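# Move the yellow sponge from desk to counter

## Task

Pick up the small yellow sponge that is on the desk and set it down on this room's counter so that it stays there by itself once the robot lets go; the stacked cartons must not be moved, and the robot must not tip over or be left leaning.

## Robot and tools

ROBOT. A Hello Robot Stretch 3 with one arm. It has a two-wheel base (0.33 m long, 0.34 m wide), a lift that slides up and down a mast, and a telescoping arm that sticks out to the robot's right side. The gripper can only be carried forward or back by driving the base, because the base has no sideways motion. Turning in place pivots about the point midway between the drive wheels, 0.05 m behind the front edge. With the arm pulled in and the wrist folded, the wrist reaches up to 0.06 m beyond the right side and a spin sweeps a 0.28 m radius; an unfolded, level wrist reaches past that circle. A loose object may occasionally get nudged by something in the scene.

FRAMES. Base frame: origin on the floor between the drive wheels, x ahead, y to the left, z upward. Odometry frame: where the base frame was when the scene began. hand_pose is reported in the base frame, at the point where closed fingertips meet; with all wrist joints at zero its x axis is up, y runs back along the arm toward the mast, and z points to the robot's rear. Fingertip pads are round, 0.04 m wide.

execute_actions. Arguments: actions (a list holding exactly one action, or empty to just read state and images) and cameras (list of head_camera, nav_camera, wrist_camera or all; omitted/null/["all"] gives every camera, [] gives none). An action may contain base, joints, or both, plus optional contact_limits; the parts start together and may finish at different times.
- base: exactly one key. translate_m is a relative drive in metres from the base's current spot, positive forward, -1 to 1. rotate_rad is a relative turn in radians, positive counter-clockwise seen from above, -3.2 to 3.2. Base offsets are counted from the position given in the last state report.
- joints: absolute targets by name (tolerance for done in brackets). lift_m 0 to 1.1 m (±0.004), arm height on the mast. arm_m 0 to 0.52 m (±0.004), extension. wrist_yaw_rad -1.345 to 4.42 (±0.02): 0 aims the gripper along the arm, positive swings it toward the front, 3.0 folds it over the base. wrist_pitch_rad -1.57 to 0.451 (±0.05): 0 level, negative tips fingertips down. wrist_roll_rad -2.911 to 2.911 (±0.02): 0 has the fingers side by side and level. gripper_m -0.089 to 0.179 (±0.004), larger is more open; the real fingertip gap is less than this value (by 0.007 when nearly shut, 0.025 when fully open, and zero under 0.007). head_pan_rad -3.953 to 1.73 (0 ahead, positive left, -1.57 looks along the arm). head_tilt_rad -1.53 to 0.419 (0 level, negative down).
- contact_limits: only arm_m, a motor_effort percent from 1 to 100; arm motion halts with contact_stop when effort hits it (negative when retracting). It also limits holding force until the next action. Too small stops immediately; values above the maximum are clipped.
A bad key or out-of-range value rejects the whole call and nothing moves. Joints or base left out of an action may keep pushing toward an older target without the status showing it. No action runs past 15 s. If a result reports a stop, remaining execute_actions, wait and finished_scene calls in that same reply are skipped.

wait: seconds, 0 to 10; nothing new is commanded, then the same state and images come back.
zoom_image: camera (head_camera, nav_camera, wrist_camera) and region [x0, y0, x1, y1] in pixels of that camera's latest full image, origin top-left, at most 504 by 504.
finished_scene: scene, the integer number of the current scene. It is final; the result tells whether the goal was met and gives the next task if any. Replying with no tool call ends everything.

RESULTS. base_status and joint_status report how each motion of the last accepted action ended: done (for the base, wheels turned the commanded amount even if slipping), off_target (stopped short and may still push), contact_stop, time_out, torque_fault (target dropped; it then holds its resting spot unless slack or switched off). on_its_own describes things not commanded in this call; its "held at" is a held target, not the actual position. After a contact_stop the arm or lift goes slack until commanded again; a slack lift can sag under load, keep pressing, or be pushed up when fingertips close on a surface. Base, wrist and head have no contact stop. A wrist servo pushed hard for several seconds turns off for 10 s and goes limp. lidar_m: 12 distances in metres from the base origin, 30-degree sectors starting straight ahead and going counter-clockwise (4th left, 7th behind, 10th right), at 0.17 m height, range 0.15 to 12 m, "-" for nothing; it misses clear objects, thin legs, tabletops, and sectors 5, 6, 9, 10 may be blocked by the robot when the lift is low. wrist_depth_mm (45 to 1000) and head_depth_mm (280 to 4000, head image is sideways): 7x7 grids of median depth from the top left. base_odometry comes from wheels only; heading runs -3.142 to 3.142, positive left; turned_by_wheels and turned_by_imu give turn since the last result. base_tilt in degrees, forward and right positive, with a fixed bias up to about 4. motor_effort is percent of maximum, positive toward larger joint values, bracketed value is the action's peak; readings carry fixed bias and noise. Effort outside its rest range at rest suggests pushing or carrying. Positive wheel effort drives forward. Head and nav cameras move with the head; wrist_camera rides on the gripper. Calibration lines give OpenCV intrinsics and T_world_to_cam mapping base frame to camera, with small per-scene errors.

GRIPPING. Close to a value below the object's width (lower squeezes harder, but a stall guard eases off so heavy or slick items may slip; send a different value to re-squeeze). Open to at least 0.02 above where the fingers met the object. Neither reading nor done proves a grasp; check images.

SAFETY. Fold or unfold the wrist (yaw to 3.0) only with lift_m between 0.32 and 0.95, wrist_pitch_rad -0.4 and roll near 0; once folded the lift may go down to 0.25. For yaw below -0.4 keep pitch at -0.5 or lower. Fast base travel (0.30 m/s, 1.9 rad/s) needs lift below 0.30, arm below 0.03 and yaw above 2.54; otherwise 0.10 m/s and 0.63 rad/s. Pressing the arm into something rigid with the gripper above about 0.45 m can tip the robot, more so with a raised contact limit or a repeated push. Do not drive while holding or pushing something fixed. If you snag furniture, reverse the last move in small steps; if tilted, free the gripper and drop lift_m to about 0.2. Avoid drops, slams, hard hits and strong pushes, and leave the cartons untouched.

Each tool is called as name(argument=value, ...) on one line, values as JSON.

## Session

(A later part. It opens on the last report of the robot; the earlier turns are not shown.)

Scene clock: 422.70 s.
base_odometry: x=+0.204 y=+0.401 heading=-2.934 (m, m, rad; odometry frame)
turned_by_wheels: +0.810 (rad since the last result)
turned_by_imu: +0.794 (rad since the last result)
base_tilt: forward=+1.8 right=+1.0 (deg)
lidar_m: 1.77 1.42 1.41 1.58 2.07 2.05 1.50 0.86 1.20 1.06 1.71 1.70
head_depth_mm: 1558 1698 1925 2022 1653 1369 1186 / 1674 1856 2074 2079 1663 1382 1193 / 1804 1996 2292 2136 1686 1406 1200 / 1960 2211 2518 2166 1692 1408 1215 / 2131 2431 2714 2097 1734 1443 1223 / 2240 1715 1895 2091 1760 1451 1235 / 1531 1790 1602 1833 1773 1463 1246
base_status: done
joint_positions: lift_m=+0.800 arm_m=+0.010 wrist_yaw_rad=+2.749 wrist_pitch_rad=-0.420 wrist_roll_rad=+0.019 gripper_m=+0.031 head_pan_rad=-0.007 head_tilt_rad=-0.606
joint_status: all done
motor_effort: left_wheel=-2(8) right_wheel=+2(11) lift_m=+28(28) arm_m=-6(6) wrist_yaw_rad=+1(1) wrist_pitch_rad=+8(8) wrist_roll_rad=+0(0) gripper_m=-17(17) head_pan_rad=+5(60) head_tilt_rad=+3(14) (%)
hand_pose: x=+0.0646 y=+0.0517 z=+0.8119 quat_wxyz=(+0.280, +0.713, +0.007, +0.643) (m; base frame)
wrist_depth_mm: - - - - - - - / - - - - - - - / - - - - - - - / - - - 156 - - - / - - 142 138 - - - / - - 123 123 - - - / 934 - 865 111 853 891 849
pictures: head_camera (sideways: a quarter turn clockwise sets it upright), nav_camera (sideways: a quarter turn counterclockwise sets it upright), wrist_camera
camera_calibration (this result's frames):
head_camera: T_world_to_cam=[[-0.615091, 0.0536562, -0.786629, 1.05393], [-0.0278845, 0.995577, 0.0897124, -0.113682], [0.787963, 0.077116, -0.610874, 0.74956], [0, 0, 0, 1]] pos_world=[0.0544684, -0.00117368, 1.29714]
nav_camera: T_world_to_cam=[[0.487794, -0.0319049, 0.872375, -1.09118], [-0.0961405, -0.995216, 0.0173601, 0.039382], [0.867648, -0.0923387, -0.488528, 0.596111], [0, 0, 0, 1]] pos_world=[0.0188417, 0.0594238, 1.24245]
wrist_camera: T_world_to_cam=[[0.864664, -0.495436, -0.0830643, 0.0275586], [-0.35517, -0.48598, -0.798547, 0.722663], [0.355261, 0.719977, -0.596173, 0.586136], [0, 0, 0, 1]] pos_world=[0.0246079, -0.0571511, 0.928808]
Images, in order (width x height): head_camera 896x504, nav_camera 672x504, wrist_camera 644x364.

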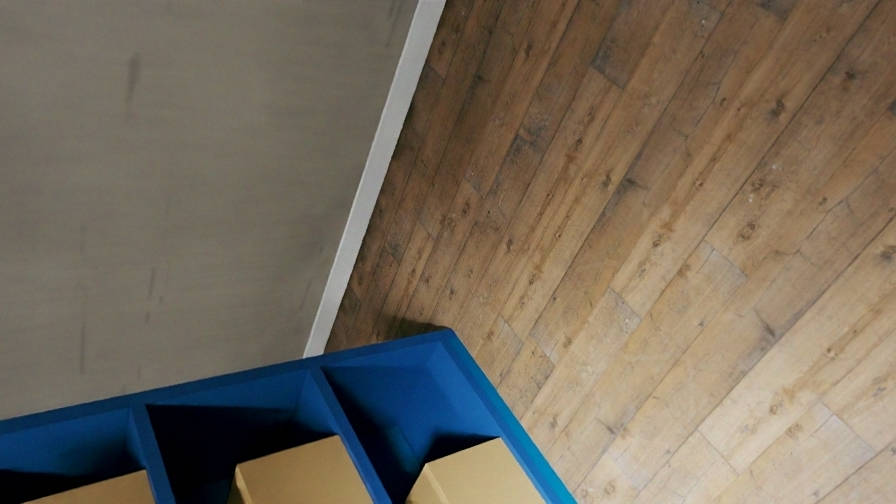

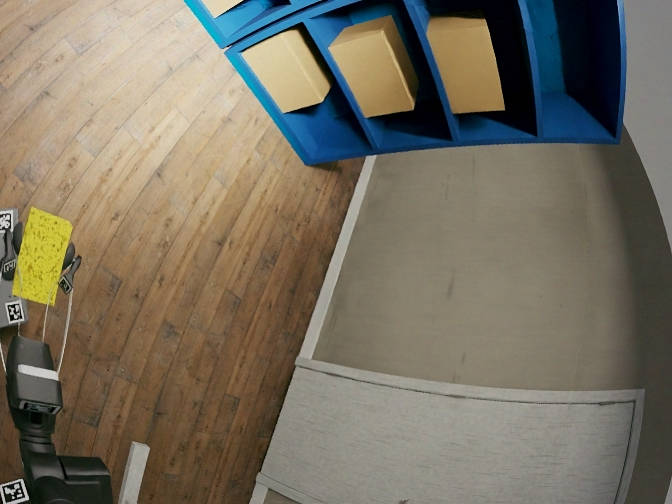

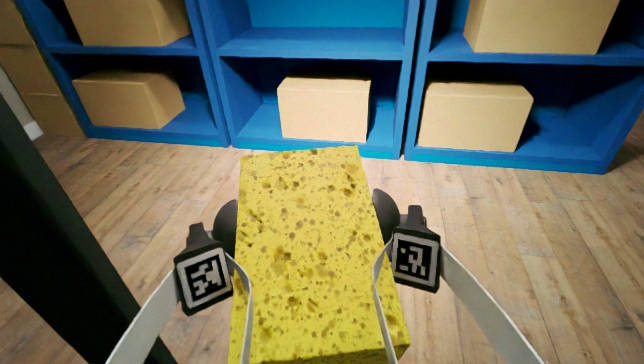

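execute_actions(actions=[{"base": {"translate_m": 0.72}, "joints": {"lift_m": 0.28, "head_pan_rad": 0.3, "head_tilt_rad": -0.7}}], cameras=["head_camera", "nav_camera"])

Scene clock: 449.90 s.
base_odometry: x=-0.500 y=+0.252 heading=-2.934 (m, m, rad; odometry frame)
turned_by_wheels: +0.000 (rad since the last result)
turned_by_imu: -0.003 (rad since the last result)
base_tilt: forward=+1.8 right=+1.0 (deg)
lidar_m: 1.26 0.99 0.98 1.05 1.61 2.61 1.54 1.66 1.19 1.42 1.13 1.13
head_depth_mm: 1287 1423 1600 1753 1523 1307 1146 / 1436 1610 1844 1882 1569 1326 1156 / 1622 1848 2157 1910 1580 1341 1157 / 1890 2170 2300 1676 1582 1355 1173 / 954 1070 1314 1688 1550 1356 1184 / 1076 1305 1447 1289 1517 1375 1198 / 832 893 1041 1133 1310 1379 1203
base_status: done
joint_positions: lift_m=+0.280 arm_m=+0.010 wrist_yaw_rad=+2.749 wrist_pitch_rad=-0.420 wrist_roll_rad=+0.019 gripper_m=+0.031 head_pan_rad=+0.293 head_tilt_rad=-0.692
joint_status: all done
motor_effort: left_wheel=-2(6) right_wheel=+2(10) lift_m=+19(24) arm_m=-5(6) wrist_yaw_rad=+1(1) wrist_pitch_rad=+7(8) wrist_roll_rad=+0(0) gripper_m=-17(16) head_pan_rad=+4(36) head_tilt_rad=-4(15) (%)
hand_pose: x=+0.0645 y=+0.0518 z=+0.2926 quat_wxyz=(+0.280, +0.713, +0.007, +0.643) (m; base frame)
wrist_depth_mm: - - - 940 906 - - / - - - - 945 909 - / 905 846 834 841 804 785 794 / 717 684 622 157 654 655 627 / - 560 141 138 534 536 515 / - 492 123 123 435 455 451 / 435 - 111 111 388 404 399
pictures: head_camera (sideways: a quarter turn clockwise sets it upright), nav_camera (sideways: a quarter turn counterclockwise sets it upright)
camera_calibration (this result's frames):
head_camera: T_world_to_cam=[[-0.666106, -0.149414, -0.730738, 0.981396], [-0.313352, 0.945132, 0.0923859, -0.115411], [0.676841, 0.290517, -0.676377, 0.835444], [0, 0, 0, 1]] pos_world=[0.0520869, 0.0130021, 1.29288]
nav_camera: T_world_to_cam=[[0.545586, 0.13484, 0.827136, -1.03254], [0.204024, -0.978648, 0.0249638, 0.0276541], [0.812841, 0.155136, -0.561447, 0.691318], [0, 0, 0, 1]] pos_world=[-0.00423569, 0.0590432, 1.2415]
Images, in order (width x height): head_camera 896x504, nav_camera 672x504.

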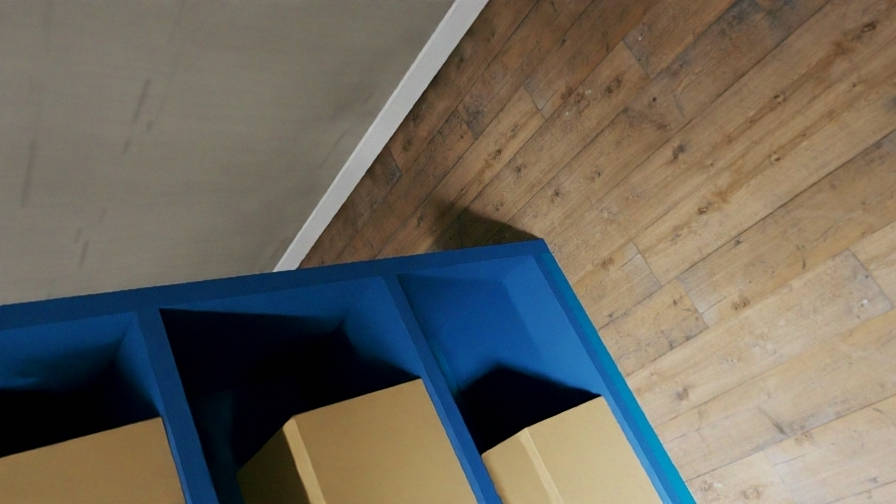

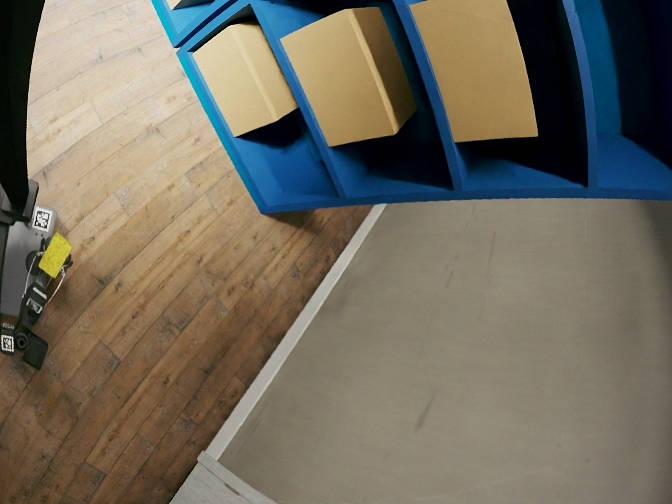

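execute_actions(actions=[{"base": {"translate_m": 1.0}, "joints": {"head_pan_rad": 0.9, "head_tilt_rad": -0.6}}], cameras=["head_camera", "nav_camera"])

Scene clock: 472.67 s.
base_odometry: x=-1.479 y=+0.046 heading=-2.934 (m, m, rad; odometry frame)
turned_by_wheels: +0.000 (rad since the last result)
turned_by_imu: -0.004 (rad since the last result)
base_tilt: forward=+1.8 right=+1.1 (deg)
lidar_m: 0.40 0.62 0.64 0.43 0.79 3.01 2.53 1.87 0.90 0.46 0.37 0.37
head_depth_mm: 1279 1304 1361 1413 1459 1345 1176 / 2049 2210 2316 2034 1674 1380 1192 / 2157 2402 2637 2121 1689 1398 1204 / 2157 2407 2668 2183 1716 1420 1206 / 2157 2401 2708 2194 1727 1259 1173 / 2164 2316 2254 875 844 814 796 / 2121 671 652 635 620 605 733
base_status: done
joint_positions: lift_m=+0.280 arm_m=+0.010 wrist_yaw_rad=+2.749 wrist_pitch_rad=-0.420 wrist_roll_rad=+0.019 gripper_m=+0.031 head_pan_rad=+0.893 head_tilt_rad=-0.605
joint_status: all done
motor_effort: left_wheel=-1(6) right_wheel=+2(10) lift_m=+19(19) arm_m=-5(5) wrist_yaw_rad=+0(1) wrist_pitch_rad=+8(8) wrist_roll_rad=+0(0) gripper_m=-17(17) head_pan_rad=+5(52) head_tilt_rad=+3(13) (%)
hand_pose: x=+0.0645 y=+0.0518 z=+0.2926 quat_wxyz=(+0.280, +0.713, +0.007, +0.643) (m; base frame)
wrist_depth_mm: 676 415 623 - - 880 492 / 693 466 624 - - 841 489 / 702 654 647 843 814 732 475 / 597 564 529 156 659 623 465 / - 561 141 137 532 530 435 / - 489 123 123 438 454 427 / 433 - 111 110 384 397 387
pictures: head_camera (sideways: a quarter turn clockwise sets it upright), nav_camera (sideways: a quarter turn counterclockwise sets it upright)
camera_calibration (this result's frames):
head_camera: T_world_to_cam=[[-0.424214, -0.448191, -0.786871, 1.05309], [-0.797175, 0.597048, 0.0896986, -0.108972], [0.429598, 0.665326, -0.610563, 0.751342], [0, 0, 0, 1]] pos_world=[0.0370895, 0.0371579, 1.29716]
nav_camera: T_world_to_cam=[[0.32802, 0.361978, 0.872568, -1.09045], [0.719764, -0.694003, 0.0173249, 0.0344508], [0.611836, 0.62236, -0.488185, 0.597225], [0, 0, 0, 1]] pos_world=[-0.0325098, 0.0469404, 1.24246]
Images, in order (width x height): head_camera 896x504, nav_camera 672x504.

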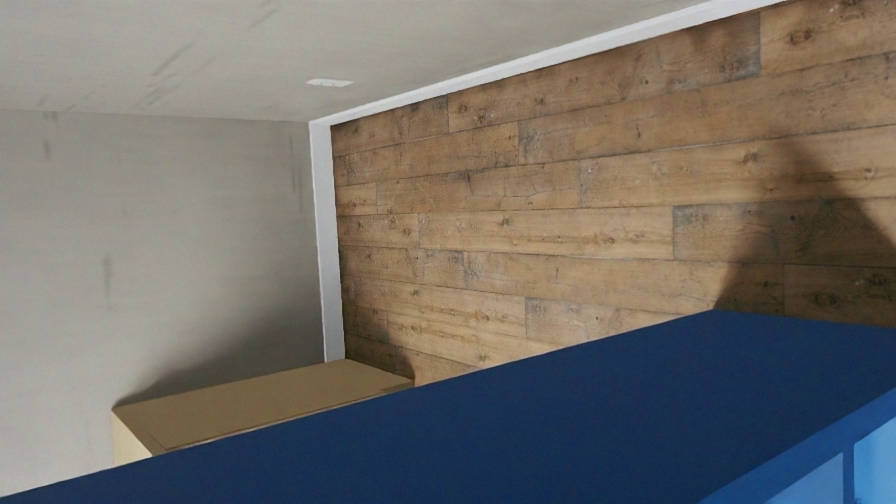

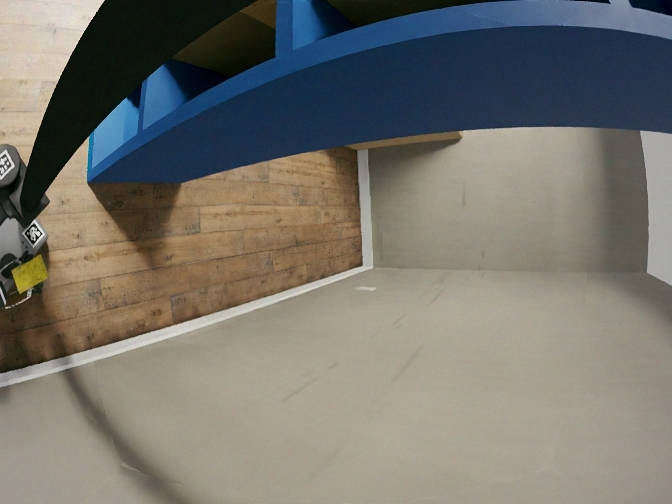

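execute_actions(actions=[{"base": {"rotate_rad": 0.925}, "joints": {"head_pan_rad": 0.0, "head_tilt_rad": -0.8}}], cameras=["head_camera", "nav_camera"])

Scene clock: 567.97 s.
base_odometry: x=-1.479 y=+0.046 heading=-2.009 (m, m, rad; odometry frame)
turned_by_wheels: +0.925 (rad since the last result)
turned_by_imu: +0.905 (rad since the last result)
base_tilt: forward=+1.8 right=+1.0 (deg)
lidar_m: 1.51 0.43 0.75 1.49 2.54 1.87 1.32 0.52 0.38 0.37 0.39 0.53
head_depth_mm: 1494 1523 1563 1565 1407 1250 1107 / 2215 2423 2055 1709 1446 1265 1118 / 2248 2496 2113 1717 1464 1279 1130 / 2261 2515 2143 1755 1490 1286 1141 / 2273 2577 2202 1686 1176 1147 1134 / 2136 2091 801 790 774 881 1151 / 614 604 593 585 612 1185 1160
base_status: done
joint_positions: lift_m=+0.280 arm_m=+0.010 wrist_yaw_rad=+2.749 wrist_pitch_rad=-0.420 wrist_roll_rad=+0.019 gripper_m=+0.031 head_pan_rad=+0.007 head_tilt_rad=-0.790
joint_status: all done
motor_effort: left_wheel=-2(8) right_wheel=+3(11) lift_m=+19(19) arm_m=-6(5) wrist_yaw_rad=+0(1) wrist_pitch_rad=+8(8) wrist_roll_rad=+0(0) gripper_m=-17(16) head_pan_rad=-6(62) head_tilt_rad=-5(22) (%)
hand_pose: x=+0.0645 y=+0.0518 z=+0.2926 quat_wxyz=(+0.280, +0.713, +0.007, +0.643) (m; base frame)
wrist_depth_mm: - - - 738 775 425 509 / - - - 800 800 478 598 / 887 842 853 752 503 559 742 / 721 687 622 156 560 612 646 / - 561 140 137 539 534 526 / - 493 123 123 433 461 453 / 436 - 111 111 388 398 399
pictures: head_camera (sideways: a quarter turn clockwise sets it upright), nav_camera (sideways: a quarter turn counterclockwise sets it upright)
camera_calibration (this result's frames):
head_camera: T_world_to_cam=[[-0.749538, 0.0439715, -0.660499, 0.890372], [-0.0249744, 0.995203, 0.0945949, -0.120034], [0.66149, 0.087398, -0.744844, 0.924583], [0, 0, 0, 1]] pos_world=[0.0527682, -0.0004994, 1.28811]
nav_camera: T_world_to_cam=[[0.639821, -0.0239016, 0.768153, -0.956221], [-0.0773179, -0.996447, 0.0333956, 0.0183968], [0.764625, -0.0807592, -0.639395, 0.793016], [0, 0, 0, 1]] pos_world=[0.00687236, 0.0595195, 1.24096]
Images, in order (width x height): head_camera 896x504, nav_camera 672x504.

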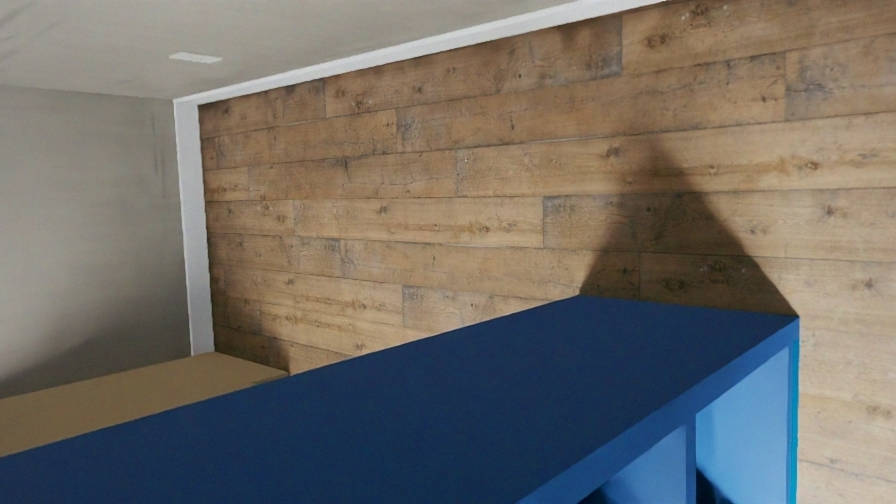

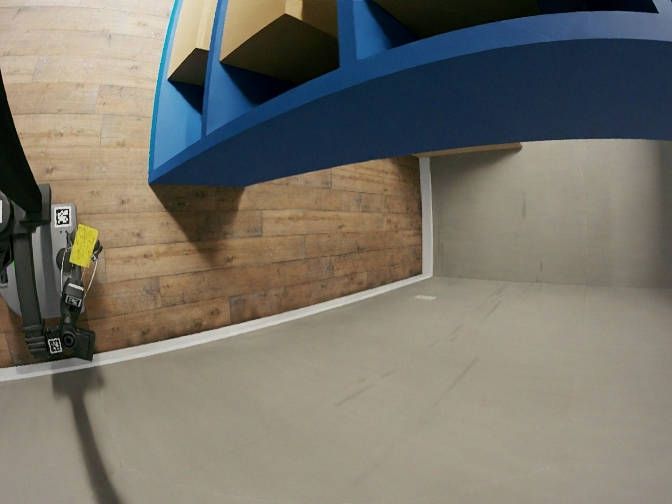

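execute_actions(actions=[{"base": {"translate_m": 1.0}, "joints": {"head_pan_rad": 0.75, "head_tilt_rad": -0.45}}], cameras=["head_camera", "nav_camera"])

Scene clock: 591.97 s.
base_odometry: x=-1.903 y=-0.859 heading=-2.009 (m, m, rad; odometry frame)
turned_by_wheels: +0.000 (rad since the last result)
turned_by_imu: -0.004 (rad since the last result)
base_tilt: forward=+1.8 right=+1.0 (deg)
lidar_m: 1.51 1.12 1.32 0.73 0.31 0.34 1.45 0.54 0.40 0.38 0.40 0.55
head_depth_mm: 1415 1517 1293 1411 1655 1538 1274 / 1528 1664 1193 1234 1396 1528 1283 / 1662 1798 1291 1348 1533 1572 1301 / 1846 1992 1398 1532 1791 1592 1302 / 2068 2239 1564 1773 1968 1600 1321 / 2303 2512 1798 2139 2051 1620 1333 / 2647 2964 2163 2565 2083 1631 1355
base_status: done
joint_positions: lift_m=+0.280 arm_m=+0.010 wrist_yaw_rad=+2.749 wrist_pitch_rad=-0.420 wrist_roll_rad=+0.019 gripper_m=+0.031 head_pan_rad=+0.743 head_tilt_rad=-0.457
joint_status: all done
motor_effort: left_wheel=-2(6) right_wheel=+2(10) lift_m=+19(19) arm_m=-5(5) wrist_yaw_rad=+0(0) wrist_pitch_rad=+7(8) wrist_roll_rad=+0(0) gripper_m=-16(17) head_pan_rad=+5(56) head_tilt_rad=+4(27) (%)
hand_pose: x=+0.0645 y=+0.0518 z=+0.2926 quat_wxyz=(+0.280, +0.713, +0.007, +0.643) (m; base frame)
wrist_depth_mm: 862 - - - - 922 - / 716 - - - - - - / 635 856 865 812 825 818 792 / 630 684 613 156 646 651 637 / - 564 141 137 536 532 534 / - 488 123 122 440 458 448 / 355 - 111 111 388 401 395
pictures: head_camera (sideways: a quarter turn clockwise sets it upright), nav_camera (sideways: a quarter turn counterclockwise sets it upright)
camera_calibration (this result's frames):
head_camera: T_world_to_cam=[[-0.395854, -0.296631, -0.869086, 1.16011], [-0.70852, 0.700727, 0.0835516, -0.101526], [0.584208, 0.648839, -0.487554, 0.590361], [0, 0, 0, 1]] pos_world=[0.0424057, 0.0322161, 1.30455]
nav_camera: T_world_to_cam=[[0.27957, 0.218139, 0.935017, -1.17163], [0.606856, -0.794802, 0.00397694, 0.052515], [0.74402, 0.566309, -0.354581, 0.422562], [0, 0, 0, 1]] pos_world=[-0.0187108, 0.058017, 1.24512]
Images, in order (width x height): head_camera 896x504, nav_camera 672x504.

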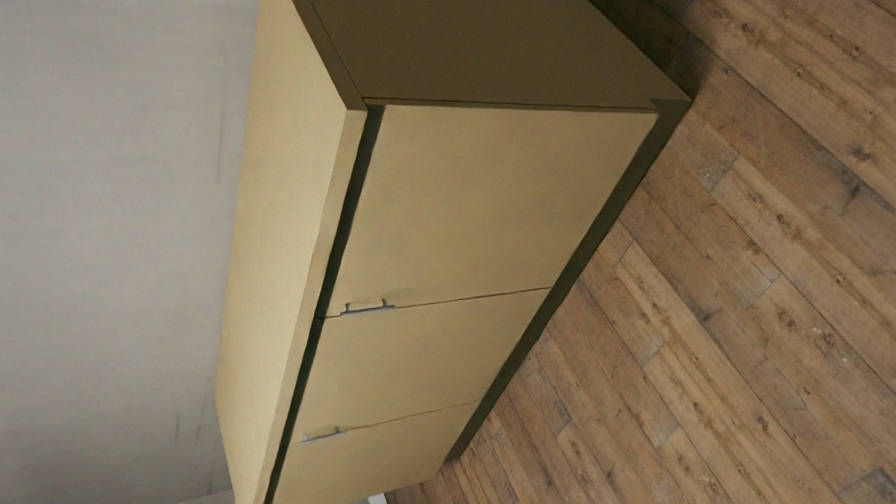

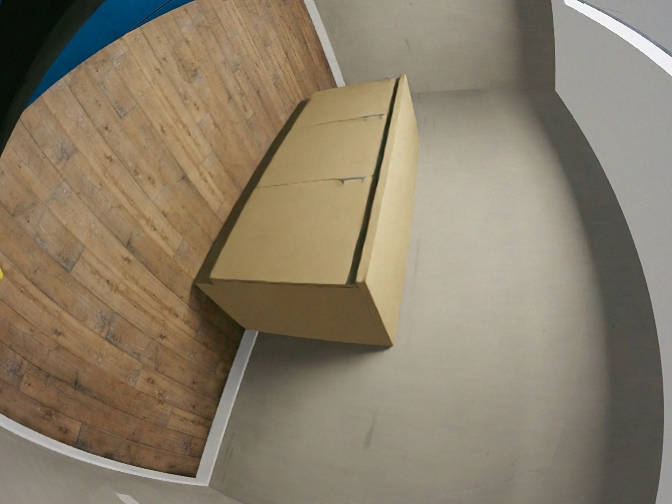

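execute_actions(actions=[{"base": {"translate_m": 0.85}, "joints": {"head_pan_rad": 1.2, "head_tilt_rad": -0.6}}], cameras=["head_camera", "nav_camera"])

Scene clock: 716.50 s.
base_odometry: x=-2.264 y=-1.629 heading=-2.009 (m, m, rad; odometry frame)
turned_by_wheels: +0.000 (rad since the last result)
turned_by_imu: -0.003 (rad since the last result)
base_tilt: forward=+1.9 right=+1.0 (deg)
lidar_m: 0.66 0.69 0.64 0.62 1.47 1.08 1.07 0.55 0.40 0.39 0.41 0.56
head_depth_mm: 945 1021 825 862 1036 1280 1183 / 1116 1167 841 817 966 1191 1198 / 1377 1339 863 780 912 1109 1207 / 1767 1382 879 738 861 1035 1214 / 2419 1431 904 730 897 1410 1229 / 2888 1486 1024 2112 1782 1468 1247 / 2823 3046 3184 2337 1810 1495 1255
base_status: done
joint_positions: lift_m=+0.280 arm_m=+0.010 wrist_yaw_rad=+2.749 wrist_pitch_rad=-0.420 wrist_roll_rad=+0.019 gripper_m=+0.031 head_pan_rad=+1.193 head_tilt_rad=-0.592
joint_status: all done
motor_effort: left_wheel=-1(5) right_wheel=+2(8) lift_m=+19(19) arm_m=-5(6) wrist_yaw_rad=+1(1) wrist_pitch_rad=+7(7) wrist_roll_rad=+0(0) gripper_m=-17(17) head_pan_rad=+5(45) head_tilt_rad=-3(18) (%)
hand_pose: x=+0.0645 y=+0.0518 z=+0.2926 quat_wxyz=(+0.280, +0.713, +0.007, +0.643) (m; base frame)
wrist_depth_mm: - - 598 666 761 643 496 / - - 648 728 841 657 521 / 887 841 767 784 837 683 537 / 705 681 624 156 659 640 555 / - 570 142 137 536 546 535 / - 496 123 123 437 457 450 / 434 - 111 111 388 400 395
pictures: head_camera (sideways: a quarter turn clockwise sets it upright), nav_camera (sideways: a quarter turn counterclockwise sets it upright)
camera_calibration (this result's frames):
head_camera: T_world_to_cam=[[-0.269032, -0.543997, -0.794789, 1.06246], [-0.938438, 0.333724, 0.0892373, -0.107511], [0.216695, 0.769867, -0.600289, 0.739275], [0, 0, 0, 1]] pos_world=[0.0247457, 0.0447095, 1.2978]
nav_camera: T_world_to_cam=[[0.202205, 0.432183, 0.878824, -1.09785], [0.892627, -0.450506, 0.016167, 0.0349034], [0.402903, 0.781193, -0.476873, 0.58378], [0, 0, 0, 1]] pos_world=[-0.0443729, 0.0341499, 1.24264]
Images, in order (width x height): head_camera 896x504, nav_camera 672x504.

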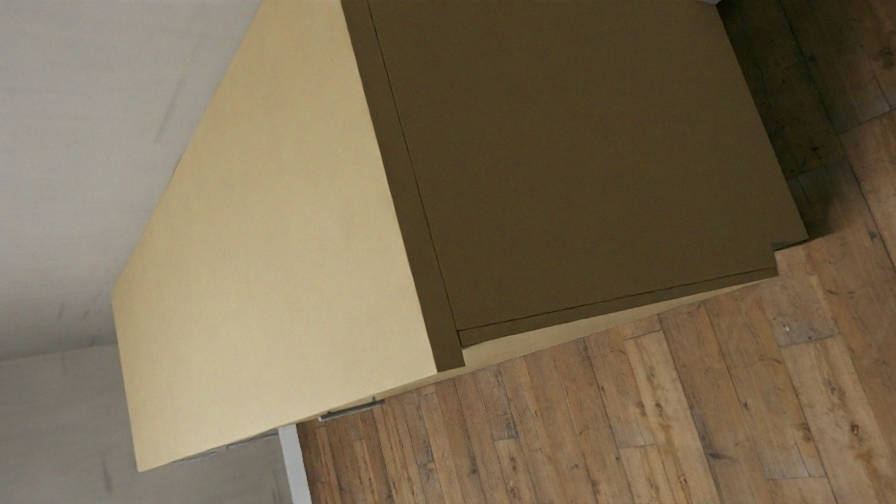

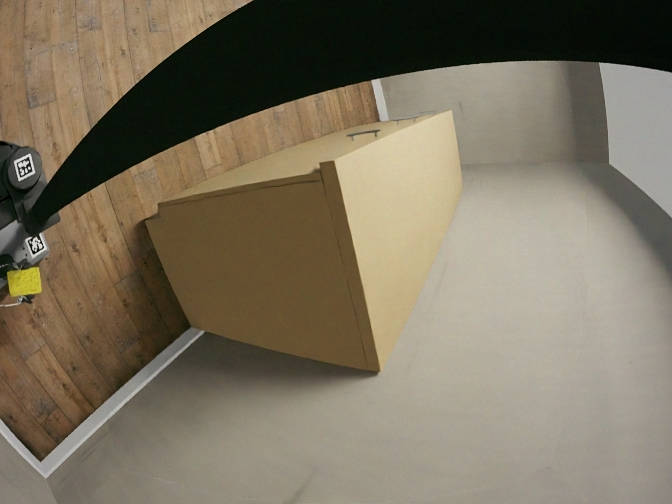

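execute_actions(actions=[{"base": {"rotate_rad": 2.885}, "joints": {"lift_m": 0.975, "arm_m": 0.33, "wrist_yaw_rad": 1.6, "head_pan_rad": -1.5, "head_tilt_rad": -0.45}}])

Scene clock: 762.90 s.
base_odometry: x=-2.264 y=-1.629 heading=+0.876 (m, m, rad; odometry frame)
turned_by_wheels: +2.885 (rad since the last result)
turned_by_imu: +2.830 (rad since the last result)
base_tilt: forward=+1.8 right=+1.1 (deg)
lidar_m: 1.07 0.79 0.45 0.39 0.39 0.45 0.66 0.66 0.72 0.62 2.12 1.21
head_depth_mm: 1354 1403 1009 763 778 896 1047 / 1736 1819 - 716 761 873 1022 / 2468 2391 1233 - 745 854 1002 / 2958 3154 1357 857 1201 1506 1310 / 2943 3140 3416 2906 1881 1609 1321 / 2904 3143 3450 2832 1855 1612 1336 / 2851 3098 3375 2890 2080 1651 1345
base_status: done
joint_positions: lift_m=+0.975 arm_m=+0.330 wrist_yaw_rad=+1.600 wrist_pitch_rad=-0.419 wrist_roll_rad=+0.019 gripper_m=+0.031 head_pan_rad=-1.493 head_tilt_rad=-0.457
joint_status: all done
motor_effort: left_wheel=-2(8) right_wheel=+2(9) lift_m=+28(28) arm_m=+6(8) wrist_yaw_rad=-1(2) wrist_pitch_rad=+7(8) wrist_roll_rad=+0(0) gripper_m=-17(16) head_pan_rad=-5(60) head_tilt_rad=+4(19) (%)
hand_pose: x=+0.2029 y=-0.4682 z=+0.9873 quat_wxyz=(+0.584, +0.602, -0.382, +0.388) (m; base frame)
wrist_depth_mm: - 856 924 - - - - / - - - - - - - / - - - - - - - / - - - 156 - - - / - - 141 137 - - - / - - 123 122 - - - / - - - 111 - - -
pictures: head_camera (sideways: a quarter turn clockwise sets it upright), nav_camera (sideways: a quarter turn counterclockwise sets it upright), wrist_camera
camera_calibration (this result's frames):
head_camera: T_world_to_cam=[[0.0109177, 0.494702, -0.868994, 1.1575], [0.988636, 0.124964, 0.0835605, -0.111891], [0.149931, -0.860031, -0.487716, 0.593221], [0, 0, 0, 1]] pos_world=[0.00904001, -0.0484498, 1.30454]
nav_camera: T_world_to_cam=[[-0.000903823, -0.354776, 0.934951, -1.16984], [-0.999907, 0.0130724, 0.00399384, 0.0622943], [-0.013639, -0.93486, -0.354755, 0.42741], [0, 0, 0, 1]] pos_world=[0.0670606, -0.0162762, 1.24512]
wrist_camera: T_world_to_cam=[[-0.097307, -0.991765, -0.0832623, -0.372012], [-0.58758, 0.12477, -0.799488, 0.993184], [0.803294, -0.0288725, -0.594883, 0.573076], [0, 0, 0, 1]] pos_world=[0.0870274, -0.476322, 1.10398]
Images, in order (width x height): head_camera 896x504, nav_camera 672x504, wrist_camera 644x364.

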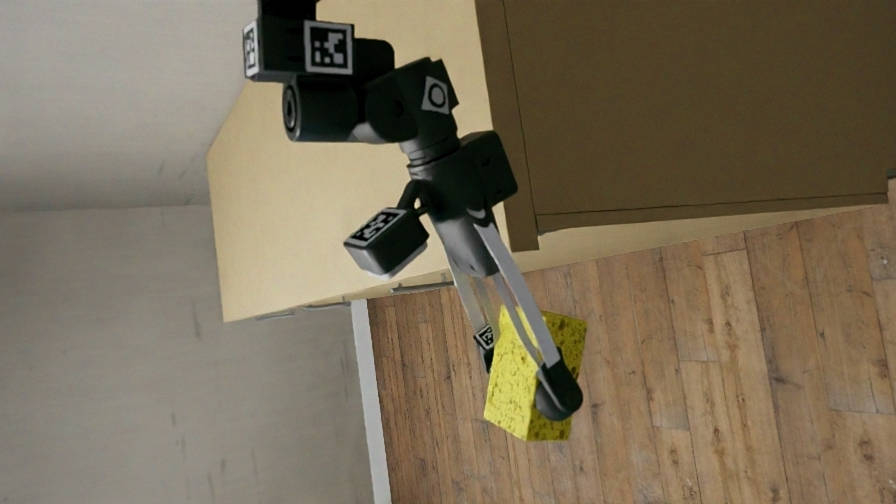

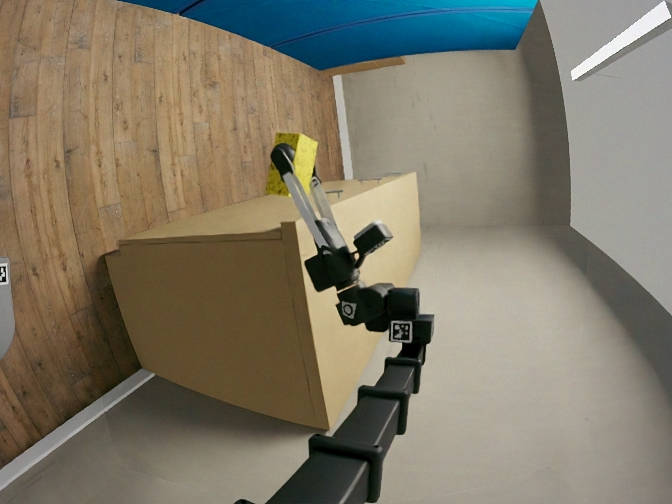

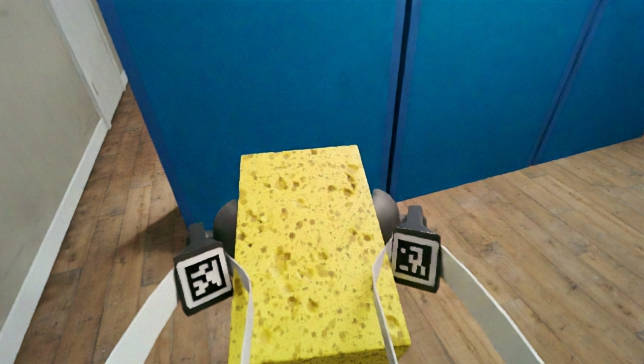

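execute_actions(actions=[{"joints": {"arm_m": 0.5, "wrist_yaw_rad": 0.0, "head_pan_rad": -1.65}}], cameras=["head_camera", "wrist_camera"])

Scene clock: 775.07 s.
base_odometry: x=-2.264 y=-1.629 heading=+0.876 (m, m, rad; odometry frame)
turned_by_wheels: +0.000 (rad since the last result)
turned_by_imu: -0.001 (rad since the last result)
base_tilt: forward=+1.8 right=+1.0 (deg)
lidar_m: 1.07 0.79 0.45 0.39 0.39 0.45 0.66 0.66 0.72 0.62 2.12 1.21
head_depth_mm: 1004 1073 - 781 863 992 1176 / 1207 1287 1049 780 820 943 1107 / 1496 1596 1058 796 784 895 1041 / 1994 2143 1275 808 750 853 1006 / 2907 3061 1300 828 905 1514 1319 / 2899 3104 1780 2573 2054 1621 1334 / 2828 3051 3332 2920 2106 1636 1341
base_status: not commanded
joint_positions: lift_m=+0.975 arm_m=+0.500 wrist_yaw_rad=+0.002 wrist_pitch_rad=-0.419 wrist_roll_rad=+0.019 gripper_m=+0.031 head_pan_rad=-1.643 head_tilt_rad=-0.457
joint_status: all done
motor_effort: left_wheel=-2(1) right_wheel=+2(2) lift_m=+28(28) arm_m=+6(6) wrist_yaw_rad=-1(3) wrist_pitch_rad=+7(7) wrist_roll_rad=+0(0) gripper_m=-18(16) head_pan_rad=-5(27) head_tilt_rad=+4(4) (%)
hand_pose: x=-0.0212 y=-0.8689 z=+0.9873 quat_wxyz=(+0.686, +0.146, -0.698, -0.148) (m; base frame)
wrist_depth_mm: - - 883 821 666 483 371 / - 565 545 545 519 479 382 / - 407 405 397 391 389 369 / - 326 299 156 313 307 301 / 280 266 141 138 258 254 252 / 228 227 124 123 207 216 215 / 197 196 184 111 182 190 188
pictures: head_camera (sideways: a quarter turn clockwise sets it upright), wrist_camera
camera_calibration (this result's frames):
head_camera: T_world_to_cam=[[0.0847076, 0.487519, -0.868994, 1.15705], [0.99621, -0.0241487, 0.0835605, -0.111937], [0.0197522, -0.872779, -0.487716, 0.594015], [0, 0, 0, 1]] pos_world=[0.00176823, -0.0483452, 1.30454]
wrist_camera: T_world_to_cam=[[-0.98868, 0.124812, -0.0832656, 0.160088], [0.141042, 0.583888, -0.799488, 1.32591], [-0.0511675, -0.802182, -0.594883, 0.0514347], [0, 0, 0, 1]] pos_world=[-0.026102, -0.752905, 1.10398]
Images, in order (width x height): head_camera 896x504, wrist_camera 644x364.

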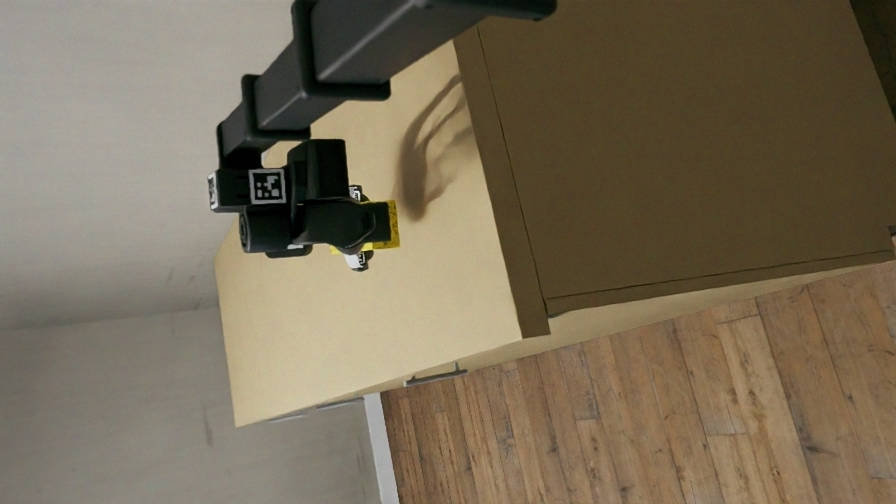

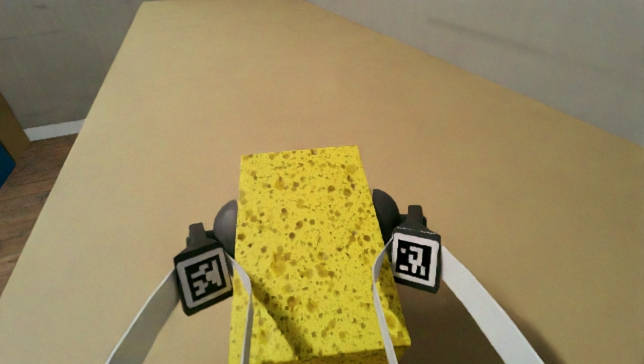

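execute_actions(actions=[{"joints": {"lift_m": 0.958, "wrist_pitch_rad": -0.55}}], cameras=["head_camera", "wrist_camera"])

Scene clock: 796.77 s.
base_odometry: x=-2.264 y=-1.629 heading=+0.876 (m, m, rad; odometry frame)
turned_by_wheels: +0.000 (rad since the last result)
turned_by_imu: -0.001 (rad since the last result)
base_tilt: forward=+1.8 right=+1.1 (deg)
lidar_m: 1.07 0.79 0.45 0.39 0.39 0.45 0.66 0.66 0.72 0.62 2.12 1.21
head_depth_mm: 1003 1075 1108 - 858 991 1171 / 1206 1293 - 778 819 941 1110 / 1502 1618 - 792 786 895 1039 / 1997 2130 1273 775 750 854 1004 / 2944 3074 1302 829 905 1507 1324 / 2926 3116 1768 2609 2061 1609 1338 / 2789 3060 3297 2917 2104 1634 1342
base_status: not commanded
joint_positions: lift_m=+0.958 arm_m=+0.500 wrist_yaw_rad=+0.002 wrist_pitch_rad=-0.559 wrist_roll_rad=+0.019 gripper_m=+0.031 head_pan_rad=-1.643 head_tilt_rad=-0.457
joint_status: all done
motor_effort: left_wheel=-2(2) right_wheel=+2(2) lift_m=+18(32) arm_m=+6(6) wrist_yaw_rad=-1(1) wrist_pitch_rad=+3(6) wrist_roll_rad=+0(0) gripper_m=-16(17) head_pan_rad=-5(5) head_tilt_rad=+4(4) (%)
hand_pose: x=-0.0212 y=-0.8491 z=+0.9407 quat_wxyz=(+0.674, +0.194, -0.686, -0.197) (m; base frame)
wrist_depth_mm: - 442 439 430 428 425 373 / 379 337 335 332 327 323 320 / 285 273 271 269 268 264 263 / 229 227 215 157 224 222 220 / 198 197 141 137 193 192 191 / 173 172 123 122 163 169 168 / 154 154 148 110 146 151 150
pictures: head_camera (sideways: a quarter turn clockwise sets it upright), wrist_camera
camera_calibration (this result's frames):
head_camera: T_world_to_cam=[[0.0847075, 0.487519, -0.868994, 1.15705], [0.99621, -0.0241486, 0.0835605, -0.111937], [0.0197523, -0.872779, -0.487716, 0.594015], [0, 0, 0, 1]] pos_world=[0.00176824, -0.0483452, 1.30454]
wrist_camera: T_world_to_cam=[[-0.98868, 0.135323, -0.0647982, 0.145236], [0.140958, 0.689814, -0.710132, 1.28302], [-0.0513983, -0.711228, -0.70108, 0.216755], [0, 0, 0, 1]] pos_world=[-0.0261187, -0.750533, 1.07248]
Images, in order (width x height): head_camera 896x504, wrist_camera 644x364.

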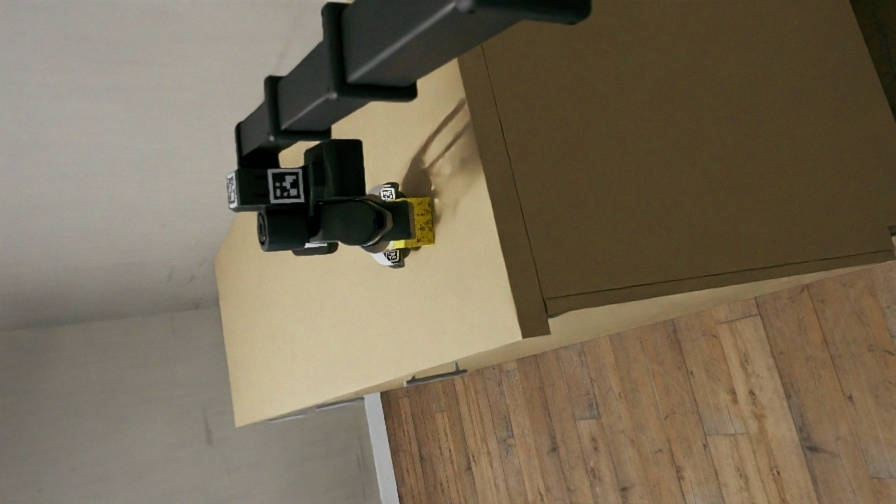

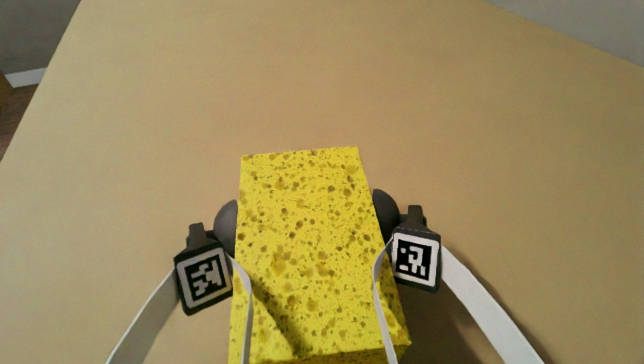

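execute_actions(actions=[{"joints": {"gripper_m": 0.11}}], cameras=["wrist_camera"])

Scene clock: 803.23 s.
base_odometry: x=-2.264 y=-1.629 heading=+0.876 (m, m, rad; odometry frame)
turned_by_wheels: +0.000 (rad since the last result)
turned_by_imu: -0.001 (rad since the last result)
base_tilt: forward=+1.8 right=+1.1 (deg)
lidar_m: 1.07 0.79 0.45 0.39 0.39 0.45 0.66 0.66 0.72 0.62 2.13 1.21
head_depth_mm: 1011 1072 1113 - 859 995 1172 / 1210 1284 - 776 821 941 1105 / 1497 1620 - 793 787 897 1039 / 1997 2109 1272 771 750 857 1004 / 2866 3077 1305 830 907 1510 1327 / 2869 3060 1782 2567 2044 1627 1337 / 2771 3040 3308 2897 2084 1636 1348
base_status: not commanded
joint_positions: lift_m=+0.958 arm_m=+0.500 wrist_yaw_rad=+0.002 wrist_pitch_rad=-0.562 wrist_roll_rad=+0.019 gripper_m=+0.110 head_pan_rad=-1.643 head_tilt_rad=-0.457
joint_status: all done
motor_effort: left_wheel=-2(2) right_wheel=+2(3) lift_m=+19(19) arm_m=+6(6) wrist_yaw_rad=-1(2) wrist_pitch_rad=+5(5) wrist_roll_rad=+0(0) gripper_m=+0(80) head_pan_rad=-5(5) head_tilt_rad=+4(3) (%)
hand_pose: x=-0.0212 y=-0.8486 z=+0.9401 quat_wxyz=(+0.673, +0.195, -0.685, -0.198) (m; base frame)
wrist_depth_mm: - 431 435 422 425 409 367 / 372 332 328 325 322 316 318 / 282 269 268 264 264 263 260 / 228 227 211 161 224 221 220 / 197 196 148 139 186 191 191 / 173 176 130 123 163 166 167 / 156 152 113 112 145 150 150
pictures: wrist_camera
camera_calibration (this result's frames):
wrist_camera: T_world_to_cam=[[-0.988681, 0.135512, -0.0643866, 0.144905], [0.140952, 0.691946, -0.708056, 1.2821], [-0.0513981, -0.709117, -0.703215, 0.220442], [0, 0, 0, 1]] pos_world=[-0.0261183, -0.750459, 1.07214]
Images, in order (width x height): wrist_camera 644x364.

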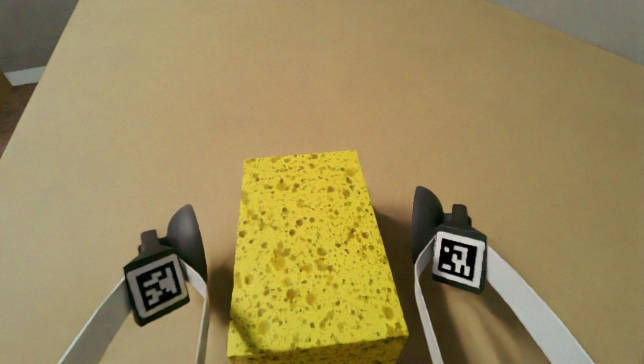

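execute_actions(actions=[{"joints": {"lift_m": 0.99, "wrist_pitch_rad": -0.3}}], cameras=["head_camera", "wrist_camera"])

Scene clock: 813.93 s.
base_odometry: x=-2.264 y=-1.629 heading=+0.876 (m, m, rad; odometry frame)
turned_by_wheels: +0.000 (rad since the last result)
turned_by_imu: -0.001 (rad since the last result)
base_tilt: forward=+1.8 right=+1.1 (deg)
lidar_m: 1.07 0.79 0.45 0.39 0.39 0.45 0.66 0.66 0.72 0.62 2.12 1.21
head_depth_mm: 1012 1067 - 784 859 996 1172 / 1209 1267 1078 782 822 940 1103 / 1502 1608 1065 792 786 895 1038 / 2002 2161 1265 809 752 848 1007 / 2874 3074 1296 830 903 1523 1329 / 2902 3109 1768 2614 2055 1621 1333 / 2793 3016 3371 2911 2095 1634 1344
base_status: not commanded
joint_positions: lift_m=+0.990 arm_m=+0.500 wrist_yaw_rad=+0.002 wrist_pitch_rad=-0.321 wrist_roll_rad=+0.019 gripper_m=+0.110 head_pan_rad=-1.643 head_tilt_rad=-0.457
joint_status: all done
motor_effort: left_wheel=-2(2) right_wheel=+3(3) lift_m=+28(28) arm_m=+6(6) wrist_yaw_rad=-1(1) wrist_pitch_rad=+8(8) wrist_roll_rad=+0(0) gripper_m=+0(0) head_pan_rad=-5(5) head_tilt_rad=+4(4) (%)
hand_pose: x=-0.0211 y=-0.8802 z=+1.0249 quat_wxyz=(+0.692, +0.113, -0.704, -0.114) (m; base frame)
wrist_depth_mm: - - - - 673 477 371 / - - 873 829 683 497 381 / - 624 570 553 542 495 397 / - 427 419 408 404 399 377 / - 341 329 324 325 315 313 / 302 292 272 273 267 256 260 / 244 233 230 185 227 224 222
pictures: head_camera (sideways: a quarter turn clockwise sets it upright), wrist_camera
camera_calibration (this result's frames):
head_camera: T_world_to_cam=[[0.0847076, 0.487518, -0.868994, 1.15705], [0.99621, -0.0241487, 0.0835605, -0.111937], [0.0197522, -0.872779, -0.487716, 0.594015], [0, 0, 0, 1]] pos_world=[0.00176823, -0.0483452, 1.30454]
wrist_camera: T_world_to_cam=[[-0.988676, 0.115986, -0.0952175, 0.169139], [0.141124, 0.502909, -0.852741, 1.34582], [-0.0510202, -0.856522, -0.513582, -0.0664194], [0, 0, 0, 1]] pos_world=[-0.026093, -0.753333, 1.12963]
Images, in order (width x height): head_camera 896x504, wrist_camera 644x364.

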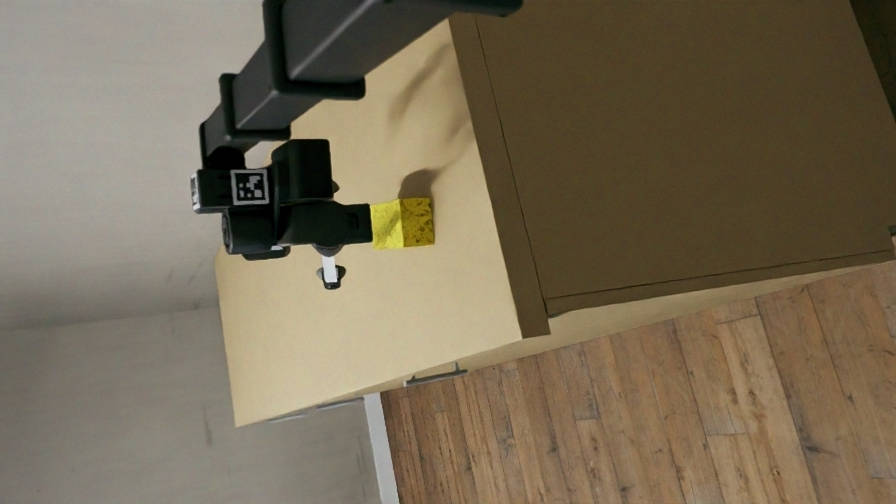

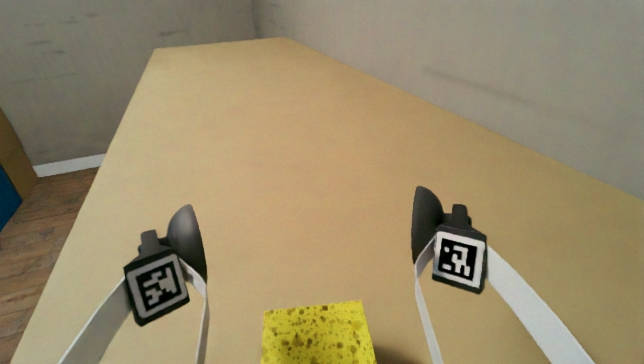

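The sponge is resting on the counter and the gripper is clear of it, so I'm ending scene 1.

finished_scene(scene=1)

The scene is finished: the task was done.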